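## Task

Take the cardboard box from the third shelf of the supply shelving, counting the lowest shelf as the first, and set it inside the tote on the cart so that no part of it sticks out past the tote's rim. The tote must still be standing in the cart's top tray at the end, and nothing else may be newly left lying on the floor. Finish with the gripper opened and the robot backed away. The result only counts if it stays in place without the robot holding it, and the robot must not topple or be left leaning.

## Robot and tools

Robot: a LinearBot. It has an omnidirectional wheeled base with strong wheel motors (7 N m) and a column about 1.75 m high. On the column a carriage rides up and down over 1.0 m, set by lift_m. The carriage holds two identical six-joint arms, left and right, each with a two-finger gripper. Each arm base sits about 0.57 m + lift_m above the floor, and parts of the carriage hang roughly 0.15 m lower than that. A hand reaches about 0.78 m from its shoulder but only about 0.38 m below its arm base. The hand is about 0.16 m long and 0.1 m wide, or 0.14 m with the fingers open. Parked arm joints 1 to 6 are 0, 0.05, 0.05, 1.45, 0, 0. With both arms parked the robot is about 0.95 m wide and 0.7 m long.

Cameras: carriage_camera is fixed to the carriage and looks forward, tilted about 20 degrees down. left_wrist_camera and right_wrist_camera look out past the fingertips. Calibration (K, distortion, T_world_to_cam) is given in pixels of a 504x504 image, with the base frame as world. It is only approximate, and wrist camera poses get worse when the arm is stretched.

Frames: in the base frame the origin is on the floor under the base centre, x points forward, y left and z up. left_hand and right_hand are reported in this frame as the midpoint between the finger pads. Their quat_wxyz gives the hand's orientation: the hand's z axis runs along the fingers and they open along its y axis. The odometry frame is where the base frame was at the start. base_odometry counts wheel turns, so slip shows up as travel. Heading is in radians, positive to the left, from -3.142 to 3.142.

execute_actions: the argument actions is a list holding one action, or nothing (which just reports state and images). An action may have base, joints, or both; these start together.
- base takes exactly one key. translate_m is a forward (+) or backward offset in metres, -2 to 2. strafe_m is a left (+) or right offset in metres, -2 to 2. rotate_rad is a turn on the spot in radians, counter-clockwise (+), -6.3 to 6.3. All are offsets from the base's last reported position.
- joints is a single dictionary keyed by joint name. Every value is an absolute target, not an offset. lift_m: 0 to 1 m. For each arm (prefix left_ or right_): joint1_rad -2.617 to 3.054, swings the arm about the vertical, 0 forward, + left. joint2_rad 0 to 3.141, shoulder: 0 upper arm pointing back and level, 1.57 upright, 3.14 forward and level. joint3_rad 0 to 3.141, elbow: 0 folded, 3.14 straight. joint4_rad -1.57 to 1.57, wrist pitch, + lifts the fingertips. joint5_rad -1.57 to 1.57, wrist yaw, + turns the fingertips to the right (the opposite sense to joint1). joint6_rad -2.094 to 2.094, roll about the finger direction. gripper_m 0 to 0.093 m, the gap between the pads.
- cameras: a list of camera names or ["all"]. If omitted or null you get all cameras; [] gives none.
A joint or the base left out of an action may keep pushing toward its earlier target. Any unknown key or out-of-range number rejects the whole call, and nothing moves.

wait(seconds 0 to 10) issues no command and returns state and images. zoom_image(camera, region [x0,y0,x1,y1] in pixels, at most 504x504) shows a detailed crop of that camera's latest image. read_manual(section "licences") returns only licence text. finished_scene(scene) closes the current scene by its number and reports whether the task succeeded. It cannot be undone, so call it only when the result is stable.

Result lines: base_status and joint_status report how each motion ended.
- done: the target was reached. For the base this only means the wheels turned enough, even if they slipped, and a move of a millimetre or two can fall short yet still read done.
- off_target: the motion stopped away from its target and may still be pushing. This is normal for a gripper holding something.
- contact_stop or time_out: the old target is dropped and the joint or base holds where it is.
- joint command not followed / not_followed: a self-collision check blocked that arm's targets. It may retry them on later actions.
- limit_stop_at_motor_heat: a heat stop interrupted the motion; send the target again.
on_its_own lists things you did not command; "held at" there is the target being held, not the current position. motor_effort gives percent of maximum, with peaks in brackets; it is noisy and biased. A falling lift effort while lowering means a hand or its load is resting on something. A drive_wheels reading at rest that is higher than after a free move means the base is still pressing on something. Motor temperatures are listed per arm. MOTOR HOT appears from 75 °C. At 90 °C that arm halts for 10 s, and at 100 °C the arm goes limp and drops. Stretched arms heat up quickly even without a load, so keep arms folded when idle.

Hazards: the arms have no contact stop. A blocked arm keeps pressing and then snaps to its target once freed. The base stops only after an impact and may roll up to 0.3 m further. After a stopped drive, reverse about 0.2 m (or turn back after a turn), and repeat once if something is still pressed. The column can hit a table edge that the base fits under, and reversing into such an edge can tip the robot over. Tipping is most likely with the carriage high, the arms outstretched, a load held, a pull on something, or a sudden stop; about 1.5 kg in each forward-stretched hand can tip it, and only the images show a lean. Hand readings drift at long reach, and a level hand sags 10 to 17 cm under 1 kg. Each finger pad squeezes with about 45 to 60 N. Never let the arms strike or press against each other. If an arm is blocked, move it clear first, then move the other arm in a later call. Avoid drops, slams and hard shoves, and make sure nothing falls to the floor. Loose objects may occasionally be nudged by outside disturbances.

Each tool is called after "Call:" as name(argument=value, ...), one argument or row to a line, values as JSON.

## Session

I'll start by looking at the current state and images.

Call:
execute_actions(
  actions=[],
)

Scene clock: 0.00 s.
Motor temperatures (°C, as the motors report them): left_arm=[18 20 18 21 21 18] | right_arm=[21 21 19 19 19 20]
base_odometry: x=+0.000 y=+0.000 heading=+0.000 (m, m, rad; odometry frame)
base_status: not commanded
joint_positions: lift_m=+0.299 left_joint1_rad=+0.000 left_joint2_rad=+0.050 left_joint3_rad=+0.033 left_joint4_rad=+1.452 left_joint5_rad=-0.026 left_joint6_rad=-0.011 left_gripper_m=+0.095 right_joint1_rad=+0.003 right_joint2_rad=+0.047 right_joint3_rad=+0.045 right_joint4_rad=+1.423 right_joint5_rad=-0.027 right_joint6_rad=-0.029 right_gripper_m=+0.094
joint_status: not commanded
motor_effort: lift_m=+31 drive_wheels=+3 (%)
left_hand: x=+0.3100 y=+0.3465 z=+1.2684 quat_wxyz=(+0.998, -0.013, +0.068, -0.005) (m; base frame)
right_hand: x=+0.3122 y=-0.3373 z=+1.2709 quat_wxyz=(+0.997, -0.015, +0.074, -0.012) (m; base frame)
pictures: carriage_camera, left_wrist_camera, right_wrist_camera
Images, in order (width x height): carriage_camera 504x504, left_wrist_camera 504x504, right_wrist_camera 504x504.

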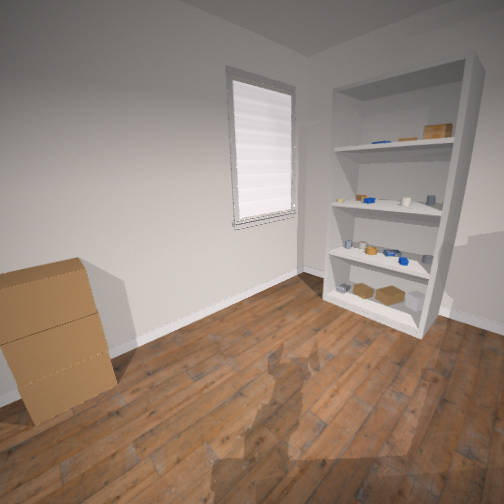

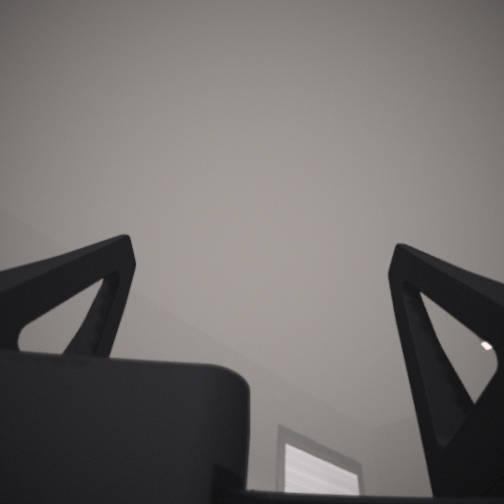

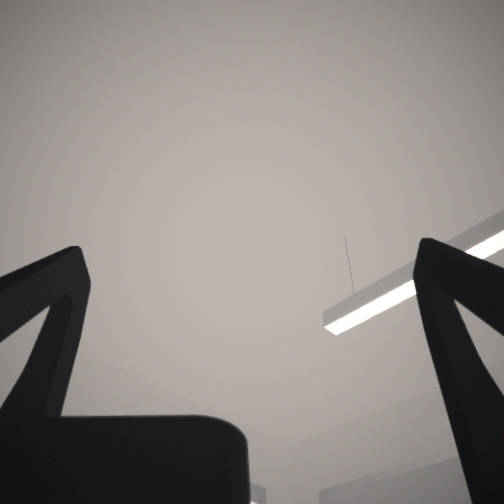

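Call:
zoom_image(
  camera="carriage_camera",
  region=[310, 110, 490, 350],
)

Region (310, 110, 490, 350) of carriage_camera's 504x504 image, scaled by 2.100, with more detail than that image has; it fills the left 378 columns of this view, and the rest is white.

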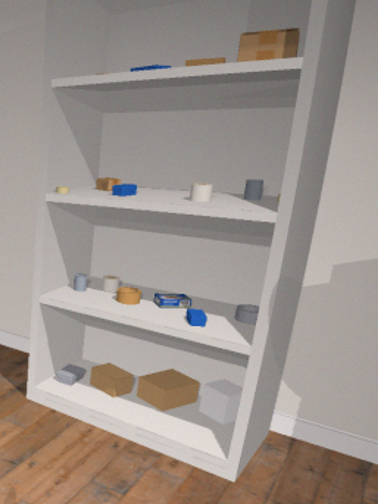

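Call:
zoom_image(
  camera="carriage_camera",
  region=[325, 180, 455, 230],
)

Region (325, 180, 455, 230) of carriage_camera's 504x504 image, scaled by 3.877, with more detail than that image has; it fills the top 194 rows of this view, and the rest is white.

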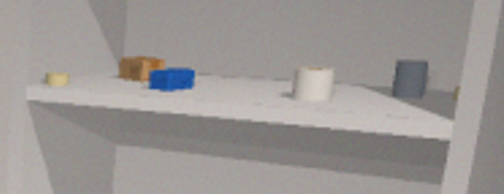

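Call:
execute_actions(
  actions=[
    {"base": {"rotate_rad": -0.86}, "joints": {"left_joint4_rad": 0.3, "left_joint5_rad": -1.3, "right_joint4_rad": 0.3, "right_joint5_rad": 1.3}},
  ],
)

Scene clock: 50.77 s.
Motor temperatures (°C, as the motors report them): left_arm=[18 21 21 21 21 18] | right_arm=[21 22 23 20 19 20]
base_odometry: x=+0.000 y=+0.000 heading=-0.859 (m, m, rad; odometry frame)
base_status: done
joint_positions: lift_m=+0.299 left_joint1_rad=+0.000 left_joint2_rad=+0.050 left_joint3_rad=+0.033 left_joint4_rad=+0.302 left_joint5_rad=-1.291 left_joint6_rad=-0.011 left_gripper_m=+0.095 right_joint1_rad=+0.003 right_joint2_rad=+0.047 right_joint3_rad=+0.045 right_joint4_rad=+0.296 right_joint5_rad=+1.295 right_joint6_rad=-0.029 right_gripper_m=+0.094
joint_status: all done
motor_effort: lift_m=+31(31) drive_wheels=+18(38) (%)
left_hand: x=+0.3933 y=+0.5073 z=+1.0589 quat_wxyz=(+0.641, -0.484, +0.477, +0.357) (m; base frame)
right_hand: x=+0.3918 y=-0.5071 z=+1.0629 quat_wxyz=(+0.636, +0.477, +0.483, -0.367) (m; base frame)
pictures: carriage_camera, left_wrist_camera, right_wrist_camera
camera_calibration (this result's frames):
left_wrist_camera: T_world_to_cam=[[0.93282, -0.22132, 0.284367, -0.550399], [0.113832, -0.567758, -0.815287, 1.11196], [0.341891, 0.792886, -0.504423, 0.122343], [0, 0, 0, 1]] pos_world=[0.345019, 0.412508, 1.1248]
right_wrist_camera: T_world_to_cam=[[-0.929233, -0.255416, -0.267, 0.51567], [0.0812081, 0.563766, -0.821933, 1.13503], [0.36046, -0.78545, -0.503128, 0.122011], [0, 0, 0, 1]] pos_world=[0.343024, -0.412345, 1.13199]
Images, in order (width x height): carriage_camera 504x504, left_wrist_camera 504x504, right_wrist_camera 504x504.

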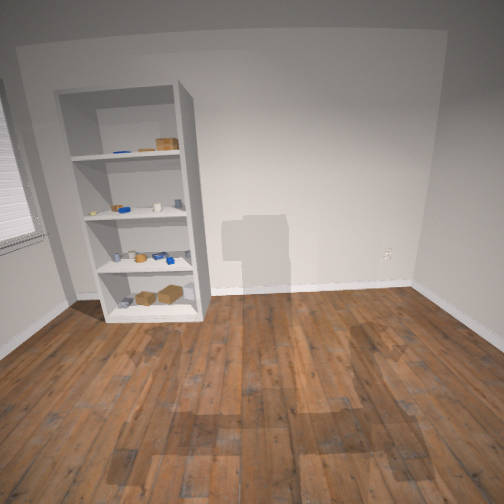

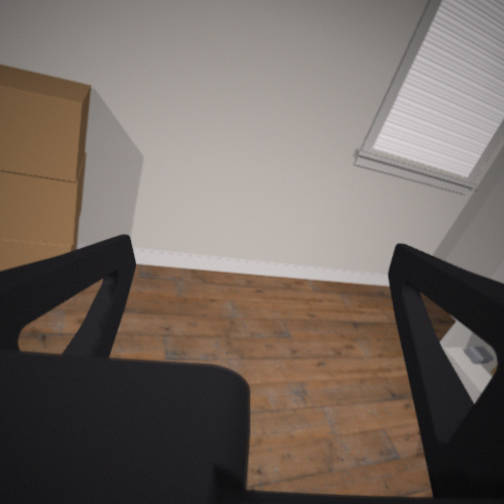

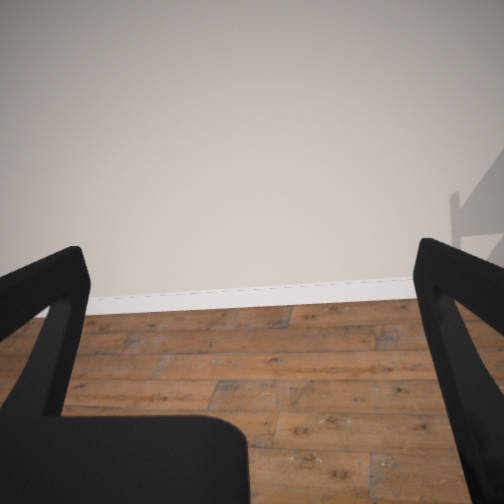

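Call:
zoom_image(
  camera="carriage_camera",
  region=[50, 130, 250, 330],
)

Call:
zoom_image(
  camera="carriage_camera",
  region=[80, 190, 200, 230],
)

Region (50, 130, 250, 330) of carriage_camera's 504x504 image, scaled by 2.520, with more detail than that image has.

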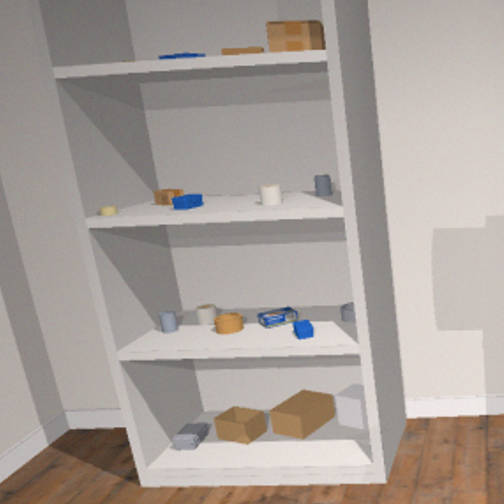

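Region (80, 190, 200, 230) of carriage_camera's 504x504 image, scaled by 4.200, with more detail than that image has.

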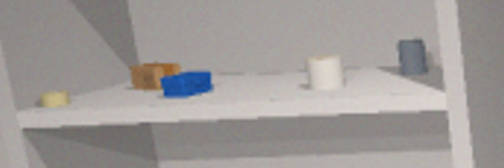

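Call:
execute_actions(
  actions=[
    {"base": {"strafe_m": 0.9}, "joints": {"left_joint4_rad": 0.6, "left_joint5_rad": 0.0, "right_joint4_rad": 0.3, "right_joint5_rad": 1.5}},
  ],
  cameras=["carriage_camera", "right_wrist_camera"],
)

Scene clock: 114.83 s.
Motor temperatures (°C, as the motors report them): left_arm=[18 21 25 25 21 18] | right_arm=[21 22 27 23 19 20]
base_odometry: x=+0.683 y=+0.586 heading=-0.861 (m, m, rad; odometry frame)
base_status: done
joint_positions: lift_m=+0.299 left_joint1_rad=+0.000 left_joint2_rad=+0.050 left_joint3_rad=+0.033 left_joint4_rad=+0.595 left_joint5_rad=-0.005 left_joint6_rad=-0.011 left_gripper_m=+0.095 right_joint1_rad=+0.003 right_joint2_rad=+0.047 right_joint3_rad=+0.045 right_joint4_rad=+0.296 right_joint5_rad=+1.494 right_joint6_rad=-0.029 right_gripper_m=+0.094
joint_status: all done
motor_effort: lift_m=+31(31) drive_wheels=-15(38) (%)
left_hand: x=+0.4825 y=+0.3430 z=+1.1592 quat_wxyz=(+0.879, -0.005, +0.476, -0.004) (m; base frame)
right_hand: x=+0.3597 y=-0.5132 z=+1.0531 quat_wxyz=(+0.584, +0.539, +0.446, -0.412) (m; base frame)
pictures: carriage_camera, right_wrist_camera
camera_calibration (this result's frames):
right_wrist_camera: T_world_to_cam=[[-0.959457, -0.0591361, -0.275582, 0.602248], [0.190505, 0.584533, -0.788688, 1.06935], [0.207727, -0.809212, -0.549568, 0.215518], [0, 0, 0, 1]] pos_world=[0.329346, -0.415057, 1.1278]
Images, in order (width x height): carriage_camera 504x504, right_wrist_camera 504x504.

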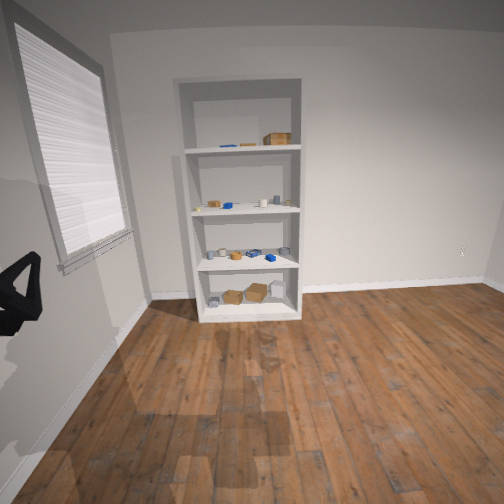

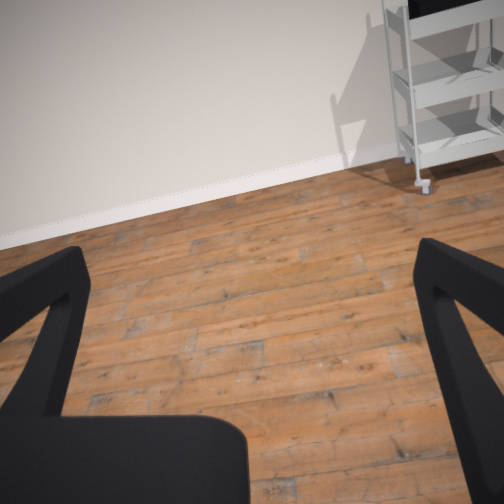

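Call:
execute_actions(
  actions=[
    {"base": {"translate_m": 1.25}, "joints": {"lift_m": 0.36, "right_joint4_rad": 1.45, "right_joint5_rad": 0.0}},
  ],
  cameras=["carriage_camera", "left_wrist_camera"],
)

Scene clock: 131.77 s.
Motor temperatures (°C, as the motors report them): left_arm=[18 21 26 26 21 18] | right_arm=[21 22 27 23 19 20]
base_odometry: x=+1.500 y=-0.361 heading=-0.860 (m, m, rad; odometry frame)
base_status: done
joint_positions: lift_m=+0.360 left_joint1_rad=+0.000 left_joint2_rad=+0.050 left_joint3_rad=+0.033 left_joint4_rad=+0.603 left_joint5_rad=-0.004 left_joint6_rad=-0.011 left_gripper_m=+0.095 right_joint1_rad=+0.003 right_joint2_rad=+0.047 right_joint3_rad=+0.045 right_joint4_rad=+1.451 right_joint5_rad=+0.007 right_joint6_rad=-0.029 right_gripper_m=+0.095
joint_status: all done
motor_effort: lift_m=+35(43) drive_wheels=-10(28) (%)
left_hand: x=+0.4815 y=+0.3427 z=+1.2210 quat_wxyz=(+0.881, -0.004, +0.473, -0.004) (m; base frame)
right_hand: x=+0.3054 y=-0.3432 z=+1.3321 quat_wxyz=(+0.998, +0.002, +0.061, -0.013) (m; base frame)
pictures: carriage_camera, left_wrist_camera
camera_calibration (this result's frames):
carriage_camera: T_world_to_cam=[[0.0116188, -0.99967, -0.0228907, 0.0232131], [-0.305209, 0.0182543, -0.95211, 1.31156], [0.952215, 0.0180488, -0.304896, 0.223192], [0, 0, 0, 1]] pos_world=[0.187504, -0.00476447, 1.31733]
left_wrist_camera: T_world_to_cam=[[0.0441892, -0.998104, 0.0428543, 0.273754], [-0.0316369, -0.0442727, -0.998518, 1.255], [0.998522, 0.0427679, -0.0335333, -0.329641], [0, 0, 0, 1]] pos_world=[0.356761, 0.342895, 1.23035]
Images, in order (width x height): carriage_camera 504x504, left_wrist_camera 504x504.

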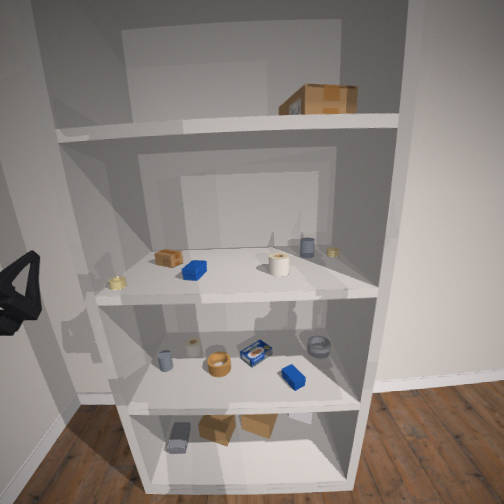

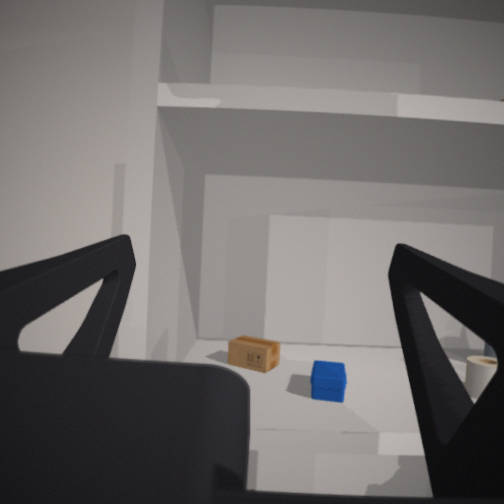

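Call:
zoom_image(
  camera="carriage_camera",
  region=[85, 225, 235, 315],
)

Call:
zoom_image(
  camera="left_wrist_camera",
  region=[190, 310, 370, 420],
)

Region (85, 225, 235, 315) of carriage_camera's 504x504 image, scaled by 3.360, with more detail than that image has; it fills the top 302 rows of this view, and the rest is white.

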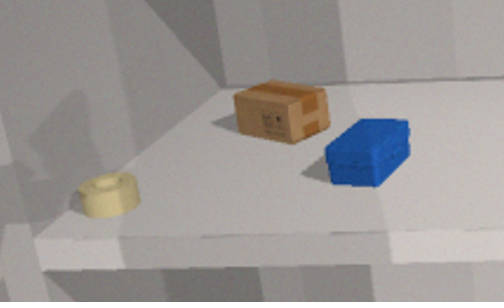

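Region (190, 310, 370, 420) of left_wrist_camera's 504x504 image, scaled by 2.800, with more detail than that image has.

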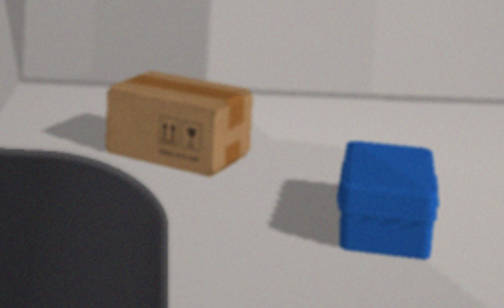

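Call:
execute_actions(
  actions=[
    {"joints": {"lift_m": 0.43, "left_joint1_rad": 0.03, "left_joint2_rad": 2.352, "left_joint3_rad": 2.252, "left_joint4_rad": -1.47, "left_joint5_rad": 0.0, "left_joint6_rad": -1.07, "left_gripper_m": 0.093}},
  ],
  cameras=["carriage_camera", "left_wrist_camera"],
)

Scene clock: 242.93 s.
Motor temperatures (°C, as the motors report them): left_arm=[18 21 29 28 21 18] | right_arm=[21 23 27 21 19 20]
base_odometry: x=+1.500 y=-0.361 heading=-0.860 (m, m, rad; odometry frame)
base_status: not commanded
joint_positions: lift_m=+0.430 left_joint1_rad=+0.024 left_joint2_rad=+2.348 left_joint3_rad=+2.233 left_joint4_rad=-1.460 left_joint5_rad=-0.003 left_joint6_rad=-1.061 left_gripper_m=+0.093 right_joint1_rad=+0.003 right_joint2_rad=+0.047 right_joint3_rad=+0.045 right_joint4_rad=+1.451 right_joint5_rad=+0.005 right_joint6_rad=-0.029 right_gripper_m=+0.095
joint_status: all done
motor_effort: lift_m=+35(43) drive_wheels=+13(13) (%)
left_hand: x=+0.7286 y=+0.3535 z=+1.0600 quat_wxyz=(-0.001, -0.516, +0.856, +0.002) (m; base frame)
right_hand: x=+0.3054 y=-0.3429 z=+1.4021 quat_wxyz=(+0.998, +0.002, +0.061, -0.013) (m; base frame)
pictures: carriage_camera, left_wrist_camera
camera_calibration (this result's frames):
carriage_camera: T_world_to_cam=[[0.0116188, -0.99967, -0.0228907, 0.0248157], [-0.305209, 0.0182543, -0.95211, 1.37822], [0.952215, 0.0180488, -0.304896, 0.244538], [0, 0, 0, 1]] pos_world=[0.187504, -0.00476447, 1.38734]
left_wrist_camera: T_world_to_cam=[[0.883009, -0.465264, -0.0618427, -0.408035], [-0.348549, -0.738259, 0.577483, -0.0918284], [-0.314338, -0.488368, -0.814057, 1.3894], [0, 0, 0, 1]] pos_world=[0.765032, 0.420899, 1.15884]
Images, in order (width x height): carriage_camera 504x504, left_wrist_camera 504x504.

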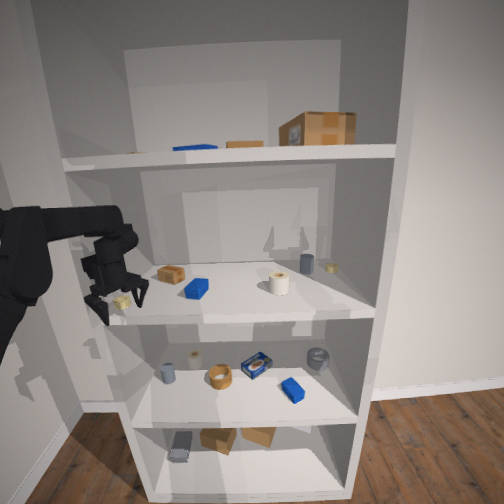

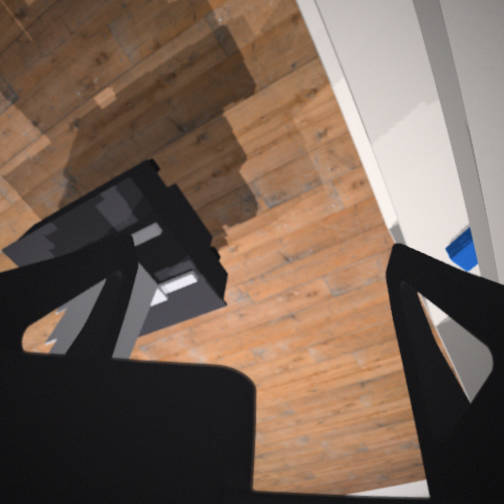

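Call:
execute_actions(
  actions=[
    {"base": {"translate_m": 0.425}},
  ],
  cameras=["carriage_camera", "left_wrist_camera"],
)

Scene clock: 262.63 s.
Motor temperatures (°C, as the motors report them): left_arm=[18 30 30 27 21 18] | right_arm=[21 23 27 20 19 20]
base_odometry: x=+1.778 y=-0.682 heading=-0.858 (m, m, rad; odometry frame)
base_status: done
joint_positions: lift_m=+0.430 left_joint1_rad=+0.028 left_joint2_rad=+2.348 left_joint3_rad=+2.233 left_joint4_rad=-1.467 left_joint5_rad=-0.003 left_joint6_rad=-1.061 left_gripper_m=+0.093 right_joint1_rad=+0.003 right_joint2_rad=+0.047 right_joint3_rad=+0.045 right_joint4_rad=+1.450 right_joint5_rad=+0.005 right_joint6_rad=-0.029 right_gripper_m=+0.095
joint_status: not commanded
motor_effort: lift_m=+35(35) drive_wheels=-13(27) (%)
left_hand: x=+0.7268 y=+0.3551 z=+1.0600 quat_wxyz=(-0.004, -0.518, +0.855, +0.004) (m; base frame)
right_hand: x=+0.3057 y=-0.3429 z=+1.4021 quat_wxyz=(+0.998, +0.002, +0.061, -0.013) (m; base frame)
pictures: carriage_camera, left_wrist_camera
camera_calibration (this result's frames):
carriage_camera: T_world_to_cam=[[0.0116188, -0.99967, -0.0228907, 0.0248157], [-0.305209, 0.0182543, -0.95211, 1.37822], [0.952215, 0.0180488, -0.304896, 0.244538], [0, 0, 0, 1]] pos_world=[0.187504, -0.00476447, 1.38734]
left_wrist_camera: T_world_to_cam=[[0.884306, -0.461905, -0.0681594, -0.401077], [-0.341537, -0.739468, 0.580121, -0.0986925], [-0.318362, -0.489726, -0.811674, 1.39053], [0, 0, 0, 1]] pos_world=[0.763662, 0.422741, 1.15858]
Images, in order (width x height): carriage_camera 504x504, left_wrist_camera 504x504.

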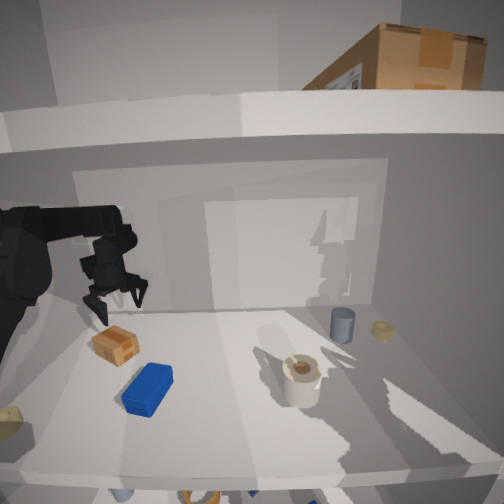

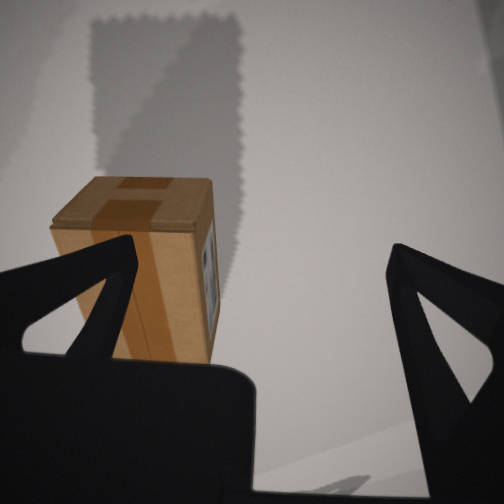

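Call:
zoom_image(
  camera="carriage_camera",
  region=[60, 260, 200, 430],
)

Region (60, 260, 200, 430) of carriage_camera's 504x504 image, scaled by 2.965, with more detail than that image has; it fills the left 415 columns of this view, and the rest is white.

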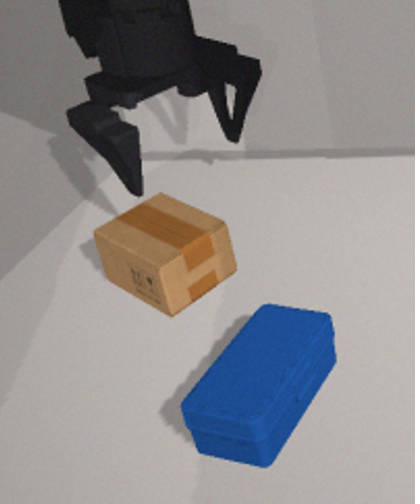

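Call:
execute_actions(
  actions=[
    {"base": {"translate_m": -0.08}, "joints": {"lift_m": 0.44, "left_joint1_rad": -0.012, "left_joint6_rad": -1.10}},
  ],
  cameras=["carriage_camera", "left_wrist_camera"],
)

Scene clock: 330.00 s.
Motor temperatures (°C, as the motors report them): left_arm=[18 41 31 25 21 18] | right_arm=[21 23 28 20 19 20]
base_odometry: x=+1.725 y=-0.622 heading=-0.859 (m, m, rad; odometry frame)
base_status: done
joint_positions: lift_m=+0.440 left_joint1_rad=-0.014 left_joint2_rad=+2.350 left_joint3_rad=+2.242 left_joint4_rad=-1.468 left_joint5_rad=-0.003 left_joint6_rad=-1.091 left_gripper_m=+0.093 right_joint1_rad=+0.003 right_joint2_rad=+0.047 right_joint3_rad=+0.045 right_joint4_rad=+1.451 right_joint5_rad=+0.005 right_joint6_rad=-0.029 right_gripper_m=+0.095
joint_status: all done
motor_effort: lift_m=+35(43) drive_wheels=-13(24) (%)
left_hand: x=+0.7285 y=+0.3364 z=+1.0711 quat_wxyz=(-0.002, -0.513, +0.858, +0.003) (m; base frame)
right_hand: x=+0.3055 y=-0.3428 z=+1.4121 quat_wxyz=(+0.998, +0.001, +0.061, -0.013) (m; base frame)
pictures: carriage_camera, left_wrist_camera
camera_calibration (this result's frames):
carriage_camera: T_world_to_cam=[[0.0116188, -0.99967, -0.0228907, 0.0250444], [-0.305209, 0.0182543, -0.95211, 1.38773], [0.952215, 0.0180488, -0.304896, 0.247584], [0, 0, 0, 1]] pos_world=[0.187504, -0.00476447, 1.39733]
left_wrist_camera: T_world_to_cam=[[0.879141, -0.472337, -0.0633196, -0.408439], [-0.353403, -0.7353, 0.578308, -0.109205], [-0.319715, -0.486037, -0.813358, 1.39248], [0, 0, 0, 1]] pos_world=[0.76568, 0.403578, 1.16988]
Images, in order (width x height): carriage_camera 504x504, left_wrist_camera 504x504.

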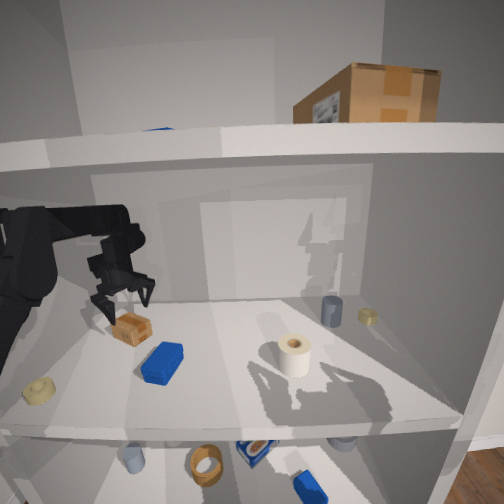

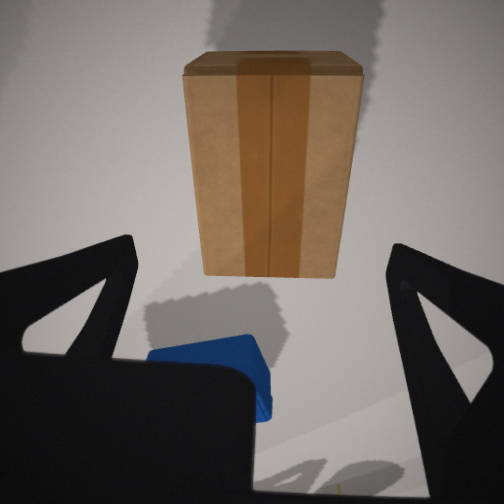

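Call:
execute_actions(
  actions=[
    {"joints": {"lift_m": 0.372}},
  ],
  cameras=["carriage_camera", "left_wrist_camera"],
)

Scene clock: 345.67 s.
Motor temperatures (°C, as the motors report them): left_arm=[18 42 31 25 21 18] | right_arm=[21 23 28 20 19 20]
base_odometry: x=+1.725 y=-0.622 heading=-0.859 (m, m, rad; odometry frame)
base_status: not commanded
joint_positions: lift_m=+0.372 left_joint1_rad=-0.014 left_joint2_rad=+2.353 left_joint3_rad=+2.245 left_joint4_rad=-1.469 left_joint5_rad=-0.003 left_joint6_rad=-1.091 left_gripper_m=+0.093 right_joint1_rad=+0.003 right_joint2_rad=+0.047 right_joint3_rad=+0.045 right_joint4_rad=+1.451 right_joint5_rad=+0.004 right_joint6_rad=-0.029 right_gripper_m=+0.095
joint_status: all done
motor_effort: lift_m=+26(26) drive_wheels=-13(13) (%)
left_hand: x=+0.7287 y=+0.3364 z=+1.0035 quat_wxyz=(-0.002, -0.513, +0.858, +0.003) (m; base frame)
right_hand: x=+0.3055 y=-0.3427 z=+1.3447 quat_wxyz=(+0.998, +0.001, +0.061, -0.013) (m; base frame)
pictures: carriage_camera, left_wrist_camera
camera_calibration (this result's frames):
carriage_camera: T_world_to_cam=[[0.0116188, -0.99967, -0.0228907, 0.0235029], [-0.305209, 0.0182543, -0.95211, 1.32361], [0.952215, 0.0180488, -0.304896, 0.227051], [0, 0, 0, 1]] pos_world=[0.187504, -0.00476447, 1.32999]
left_wrist_camera: T_world_to_cam=[[0.879092, -0.472337, -0.0639952, -0.412196], [-0.352962, -0.735306, 0.57857, -0.0706334], [-0.320336, -0.486028, -0.813119, 1.3378], [0, 0, 0, 1]] pos_world=[0.765971, 0.403574, 1.10227]
Images, in order (width x height): carriage_camera 504x504, left_wrist_camera 504x504.

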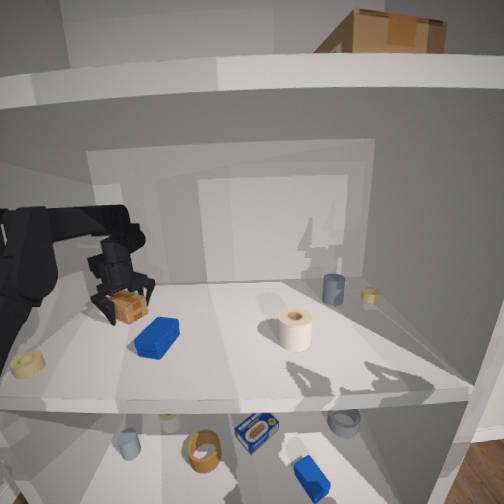

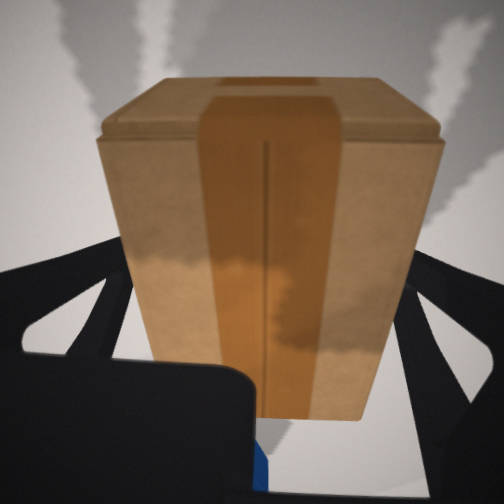

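Call:
execute_actions(
  actions=[
    {"joints": {"left_gripper_m": 0.05}},
  ],
  cameras=["carriage_camera", "left_wrist_camera"],
)

Scene clock: 350.23 s.
Motor temperatures (°C, as the motors report them): left_arm=[18 43 31 25 21 18] | right_arm=[21 23 28 20 19 20]
base_odometry: x=+1.725 y=-0.622 heading=-0.859 (m, m, rad; odometry frame)
base_status: not commanded
joint_positions: lift_m=+0.372 left_joint1_rad=-0.014 left_joint2_rad=+2.353 left_joint3_rad=+2.245 left_joint4_rad=-1.469 left_joint5_rad=-0.003 left_joint6_rad=-1.091 left_gripper_m=+0.060 right_joint1_rad=+0.003 right_joint2_rad=+0.047 right_joint3_rad=+0.045 right_joint4_rad=+1.451 right_joint5_rad=+0.004 right_joint6_rad=-0.029 right_gripper_m=+0.095
joint_status: left_gripper_m off_target (ended at +0.060, target +0.050)
motor_effort: lift_m=+26(26) drive_wheels=-13(13) (%)
left_hand: x=+0.7288 y=+0.3363 z=+1.0035 quat_wxyz=(-0.002, -0.513, +0.858, +0.003) (m; base frame)
right_hand: x=+0.3055 y=-0.3427 z=+1.3447 quat_wxyz=(+0.998, +0.001, +0.061, -0.013) (m; base frame)
pictures: carriage_camera, left_wrist_camera
camera_calibration (this result's frames):
carriage_camera: T_world_to_cam=[[0.0116188, -0.99967, -0.0228907, 0.0235029], [-0.305209, 0.0182543, -0.95211, 1.32361], [0.952215, 0.0180488, -0.304896, 0.227051], [0, 0, 0, 1]] pos_world=[0.187504, -0.00476447, 1.32999]
left_wrist_camera: T_world_to_cam=[[0.879297, -0.472024, -0.063482, -0.413079], [-0.352898, -0.735219, 0.578719, -0.0708751], [-0.319842, -0.486463, -0.813052, 1.33751], [0, 0, 0, 1]] pos_world=[0.766001, 0.40356, 1.10226]
Images, in order (width x height): carriage_camera 504x504, left_wrist_camera 504x504.

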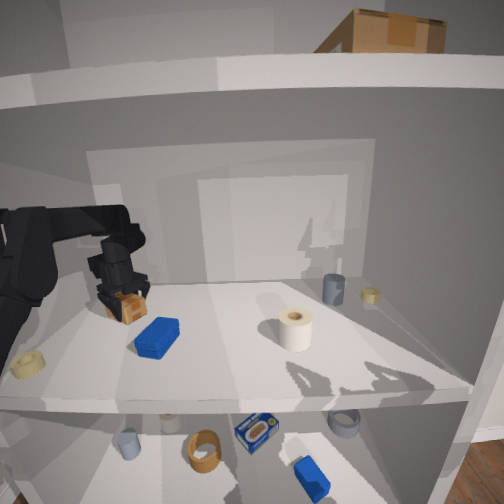

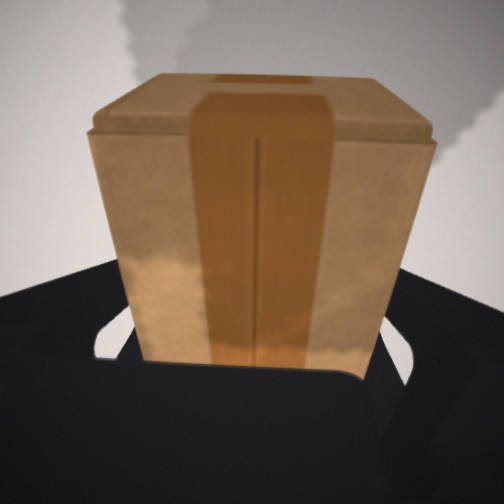

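Call:
execute_actions(
  actions=[
    {"joints": {"lift_m": 0.445, "left_gripper_m": 0.045}},
  ],
  cameras=["carriage_camera", "left_wrist_camera"],
)

Scene clock: 364.30 s.
Motor temperatures (°C, as the motors report them): left_arm=[18 44 31 25 21 18] | right_arm=[21 23 28 20 19 20]
base_odometry: x=+1.725 y=-0.622 heading=-0.859 (m, m, rad; odometry frame)
base_status: not commanded
joint_positions: lift_m=+0.445 left_joint1_rad=-0.014 left_joint2_rad=+2.356 left_joint3_rad=+2.245 left_joint4_rad=-1.469 left_joint5_rad=-0.003 left_joint6_rad=-1.091 left_gripper_m=+0.060 right_joint1_rad=+0.003 right_joint2_rad=+0.047 right_joint3_rad=+0.045 right_joint4_rad=+1.451 right_joint5_rad=+0.004 right_joint6_rad=-0.029 right_gripper_m=+0.095
joint_status: left_gripper_m off_target (ended at +0.060, target +0.045); the others done
motor_effort: lift_m=+36(43) drive_wheels=-13(13) (%)
left_hand: x=+0.7288 y=+0.3363 z=+1.0741 quat_wxyz=(-0.003, -0.513, +0.858, +0.004) (m; base frame)
right_hand: x=+0.3055 y=-0.3427 z=+1.4170 quat_wxyz=(+0.998, +0.001, +0.061, -0.013) (m; base frame)
pictures: carriage_camera, left_wrist_camera
camera_calibration (this result's frames):
carriage_camera: T_world_to_cam=[[0.0116188, -0.99967, -0.0228907, 0.0251572], [-0.305209, 0.0182543, -0.95211, 1.39242], [0.952215, 0.0180488, -0.304896, 0.249086], [0, 0, 0, 1]] pos_world=[0.187504, -0.00476447, 1.40226]
left_wrist_camera: T_world_to_cam=[[0.879074, -0.472021, -0.0665223, -0.405165], [-0.35091, -0.735246, 0.579893, -0.114442], [-0.322632, -0.486425, -0.811972, 1.39578], [0, 0, 0, 1]] pos_world=[0.766334, 0.403555, 1.17275]
Images, in order (width x height): carriage_camera 504x504, left_wrist_camera 504x504.

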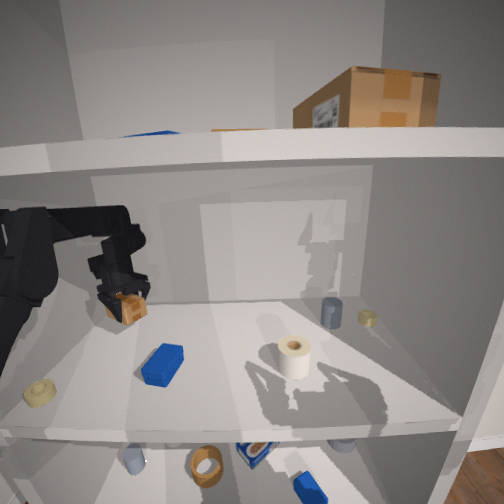

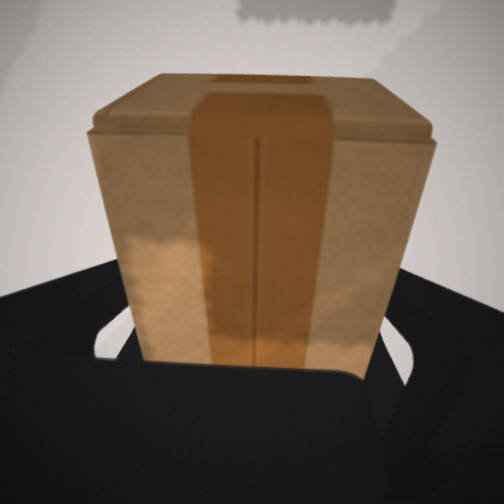

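Call:
execute_actions(
  actions=[
    {"base": {"translate_m": -0.45}},
  ],
  cameras=["carriage_camera"],
)

Scene clock: 399.50 s.
Motor temperatures (°C, as the motors report them): left_arm=[18 47 31 24 21 18] | right_arm=[21 24 29 20 19 20]
base_odometry: x=+1.432 y=-0.281 heading=-0.859 (m, m, rad; odometry frame)
base_status: done
joint_positions: lift_m=+0.445 left_joint1_rad=-0.013 left_joint2_rad=+2.356 left_joint3_rad=+2.245 left_joint4_rad=-1.470 left_joint5_rad=-0.002 left_joint6_rad=-1.091 left_gripper_m=+0.060 right_joint1_rad=+0.003 right_joint2_rad=+0.047 right_joint3_rad=+0.045 right_joint4_rad=+1.451 right_joint5_rad=+0.004 right_joint6_rad=-0.029 right_gripper_m=+0.095
joint_status: not commanded
motor_effort: lift_m=+36(36) drive_wheels=-1(28) (%)
left_hand: x=+0.7285 y=+0.3366 z=+1.0741 quat_wxyz=(-0.004, -0.513, +0.858, +0.004) (m; base frame)
right_hand: x=+0.3055 y=-0.3427 z=+1.4170 quat_wxyz=(+0.998, +0.001, +0.061, -0.013) (m; base frame)
pictures: carriage_camera
camera_calibration (this result's frames):
carriage_camera: T_world_to_cam=[[0.0116188, -0.99967, -0.0228907, 0.0251572], [-0.305209, 0.0182543, -0.95211, 1.39242], [0.952215, 0.0180488, -0.304896, 0.249086], [0, 0, 0, 1]] pos_world=[0.187504, -0.00476447, 1.40226]
Images, in order (width x height): carriage_camera 504x504.

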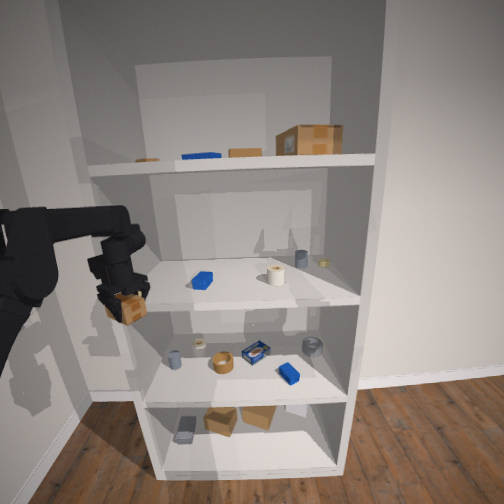

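Call:
execute_actions(
  actions=[
    {"base": {"rotate_rad": -2.2}, "joints": {"left_joint2_rad": 1.6, "left_joint3_rad": 1.5}},
  ],
  cameras=["carriage_camera", "left_wrist_camera"],
)

Scene clock: 408.70 s.
Motor temperatures (°C, as the motors report them): left_arm=[18 46 31 24 21 18] | right_arm=[21 24 29 20 19 20]
base_odometry: x=+1.432 y=-0.281 heading=-3.058 (m, m, rad; odometry frame)
base_status: done
joint_positions: lift_m=+0.445 left_joint1_rad=-0.008 left_joint2_rad=+1.615 left_joint3_rad=+1.511 left_joint4_rad=-1.461 left_joint5_rad=-0.002 left_joint6_rad=-1.092 left_gripper_m=+0.060 right_joint1_rad=+0.003 right_joint2_rad=+0.047 right_joint3_rad=+0.045 right_joint4_rad=+1.448 right_joint5_rad=+0.003 right_joint6_rad=-0.029 right_gripper_m=+0.095
joint_status: all done
motor_effort: lift_m=+36(36) drive_wheels=+19(35) (%)
left_hand: x=+0.5573 y=+0.3404 z=+1.1530 quat_wxyz=(+0.003, -0.516, +0.857, +0.000) (m; base frame)
right_hand: x=+0.3062 y=-0.3426 z=+1.4169 quat_wxyz=(+0.998, +0.001, +0.062, -0.013) (m; base frame)
pictures: carriage_camera, left_wrist_camera
camera_calibration (this result's frames):
carriage_camera: T_world_to_cam=[[0.0116188, -0.99967, -0.0228907, 0.0251572], [-0.305209, 0.0182543, -0.95211, 1.39242], [0.952215, 0.0180488, -0.304896, 0.249086], [0, 0, 0, 1]] pos_world=[0.187504, -0.00476447, 1.40226]
left_wrist_camera: T_world_to_cam=[[0.883007, -0.466339, -0.053165, -0.266765], [-0.354724, -0.737223, 0.575042, -0.209003], [-0.307359, -0.488907, -0.816395, 1.40382], [0, 0, 0, 1]] pos_world=[0.592894, 0.407853, 1.25207]
Images, in order (width x height): carriage_camera 504x504, left_wrist_camera 504x504.

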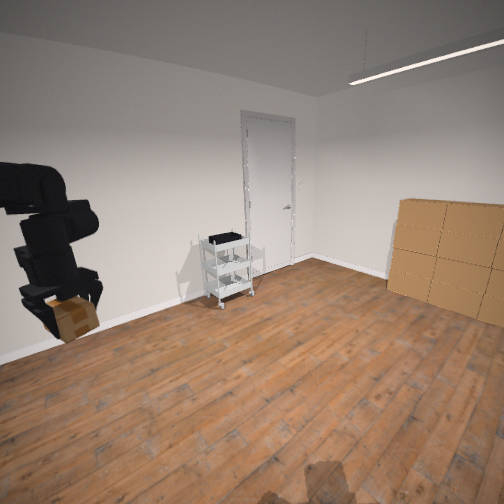

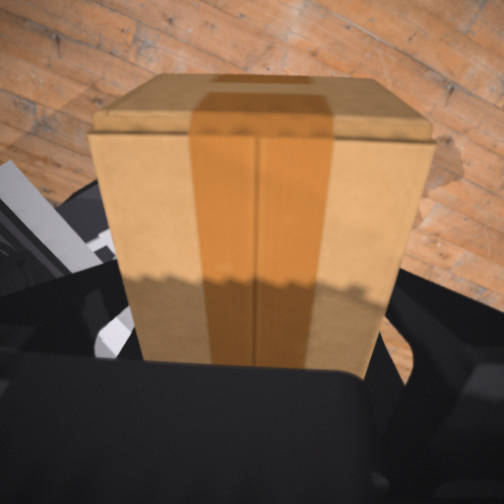

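Call:
zoom_image(
  camera="carriage_camera",
  region=[180, 215, 280, 315],
)

Region (180, 215, 280, 315) of carriage_camera's 504x504 image, scaled by 5.040, with more detail than that image has.

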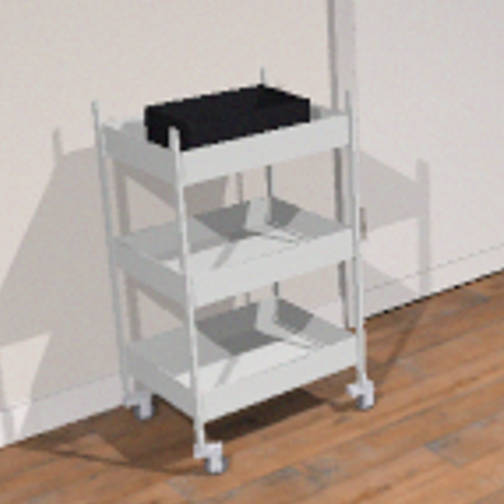

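Call:
execute_actions(
  actions=[
    {"base": {"translate_m": 2.0}, "joints": {"lift_m": 0.40, "left_joint1_rad": 0.0, "left_joint2_rad": 2.37, "left_joint3_rad": 1.78, "left_joint4_rad": -0.975, "left_joint6_rad": -0.73}},
  ],
  cameras=["carriage_camera", "left_wrist_camera"],
)

Scene clock: 467.60 s.
Motor temperatures (°C, as the motors report them): left_arm=[18 39 30 24 21 18] | right_arm=[21 24 29 20 19 20]
base_odometry: x=-0.562 y=-0.442 heading=-3.060 (m, m, rad; odometry frame)
base_status: done
joint_positions: lift_m=+0.400 left_joint1_rad=-0.005 left_joint2_rad=+2.384 left_joint3_rad=+1.778 left_joint4_rad=-0.977 left_joint5_rad=-0.002 left_joint6_rad=-0.738 left_gripper_m=+0.060 right_joint1_rad=+0.003 right_joint2_rad=+0.047 right_joint3_rad=+0.045 right_joint4_rad=+1.451 right_joint5_rad=+0.003 right_joint6_rad=-0.029 right_gripper_m=+0.095
joint_status: all done
motor_effort: lift_m=+26(26) drive_wheels=-17(43) (%)
left_hand: x=+0.7188 y=+0.3403 z=+0.9022 quat_wxyz=(-0.005, -0.358, +0.934, +0.003) (m; base frame)
right_hand: x=+0.3055 y=-0.3425 z=+1.3728 quat_wxyz=(+0.998, +0.000, +0.061, -0.013) (m; base frame)
pictures: carriage_camera, left_wrist_camera
camera_calibration (this result's frames):
carriage_camera: T_world_to_cam=[[0.0116188, -0.99967, -0.0228907, 0.0241447], [-0.305209, 0.0182543, -0.95211, 1.35031], [0.952215, 0.0180488, -0.304896, 0.2356], [0, 0, 0, 1]] pos_world=[0.187504, -0.00476447, 1.35803]
left_wrist_camera: T_world_to_cam=[[0.667796, -0.741368, -0.0665035, -0.162395], [-0.576369, -0.571563, 0.584049, 0.0872543], [-0.471006, -0.351695, -0.808989, 1.313], [0, 0, 0, 1]] pos_world=[0.77717, 0.391254, 1.00044]
Images, in order (width x height): carriage_camera 504x504, left_wrist_camera 504x504.

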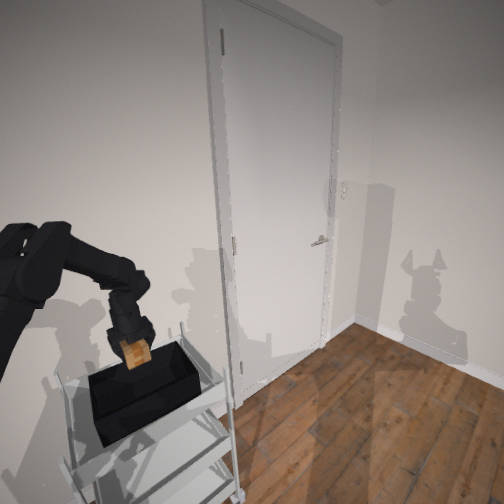

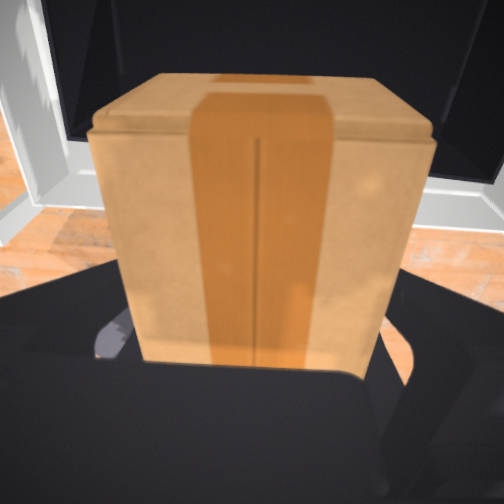

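Call:
zoom_image(
  camera="carriage_camera",
  region=[40, 300, 250, 504],
)

Region (40, 300, 250, 504) of carriage_camera's 504x504 image, scaled by 2.400, with more detail than that image has; it fills the top 490 rows of this view, and the rest is white.

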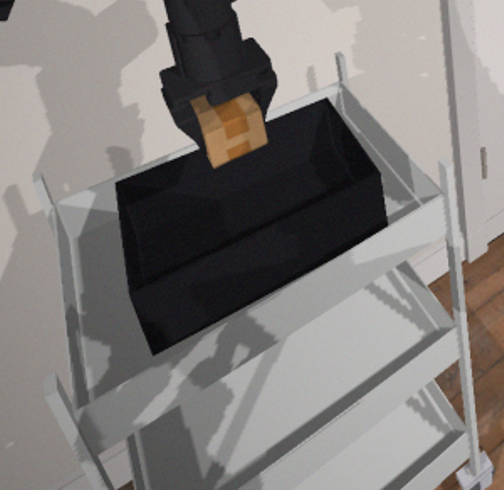

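Call:
execute_actions(
  actions=[
    {"base": {"translate_m": 0.063}, "joints": {"lift_m": 0.335, "left_joint1_rad": 0.14, "left_joint6_rad": 1.06}},
  ],
  cameras=["carriage_camera", "left_wrist_camera"],
)

Scene clock: 548.60 s.
Motor temperatures (°C, as the motors report them): left_arm=[18 54 30 23 21 18] | right_arm=[21 24 30 20 19 20]
base_odometry: x=-0.625 y=-0.446 heading=-3.062 (m, m, rad; odometry frame)
base_status: done
joint_positions: lift_m=+0.335 left_joint1_rad=+0.142 left_joint2_rad=+2.378 left_joint3_rad=+1.778 left_joint4_rad=-0.974 left_joint5_rad=-0.004 left_joint6_rad=+1.051 left_gripper_m=+0.060 right_joint1_rad=+0.003 right_joint2_rad=+0.047 right_joint3_rad=+0.045 right_joint4_rad=+1.451 right_joint5_rad=+0.002 right_joint6_rad=-0.029 right_gripper_m=+0.095
joint_status: all done
motor_effort: lift_m=+26(27) drive_wheels=-15(30) (%)
left_hand: x=+0.7157 y=+0.4060 z=+0.8396 quat_wxyz=(-0.002, +0.439, +0.899, +0.001) (m; base frame)
right_hand: x=+0.3055 y=-0.3424 z=+1.3078 quat_wxyz=(+0.998, +0.000, +0.061, -0.013) (m; base frame)
pictures: carriage_camera, left_wrist_camera
camera_calibration (this result's frames):
carriage_camera: T_world_to_cam=[[0.0116188, -0.99967, -0.0228907, 0.0226562], [-0.305209, 0.0182543, -0.95211, 1.2884], [0.952215, 0.0180488, -0.304896, 0.215774], [0, 0, 0, 1]] pos_world=[0.187504, -0.00476447, 1.293]
left_wrist_camera: T_world_to_cam=[[-0.787319, -0.61399, -0.0560752, 0.86521], [-0.525204, 0.62026, 0.582613, -0.359724], [-0.322937, 0.488153, -0.810813, 0.838579], [0, 0, 0, 1]] pos_world=[0.763077, 0.344998, 0.938028]
Images, in order (width x height): carriage_camera 504x504, left_wrist_camera 504x504.

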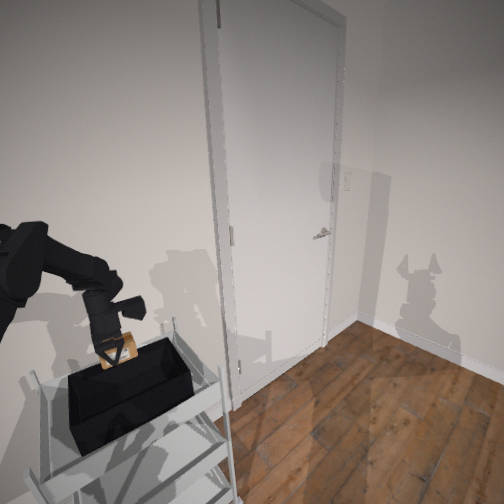

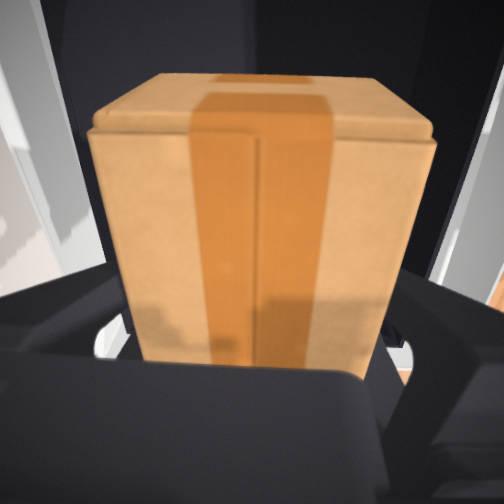

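Call:
zoom_image(
  camera="carriage_camera",
  region=[20, 310, 230, 504],
)

Region (20, 310, 230, 504) of carriage_camera's 504x504 image, scaled by 2.400, with more detail than that image has; it fills the top 466 rows of this view, and the rest is white.

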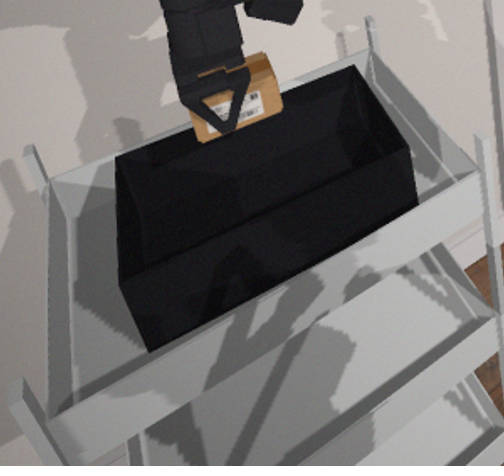

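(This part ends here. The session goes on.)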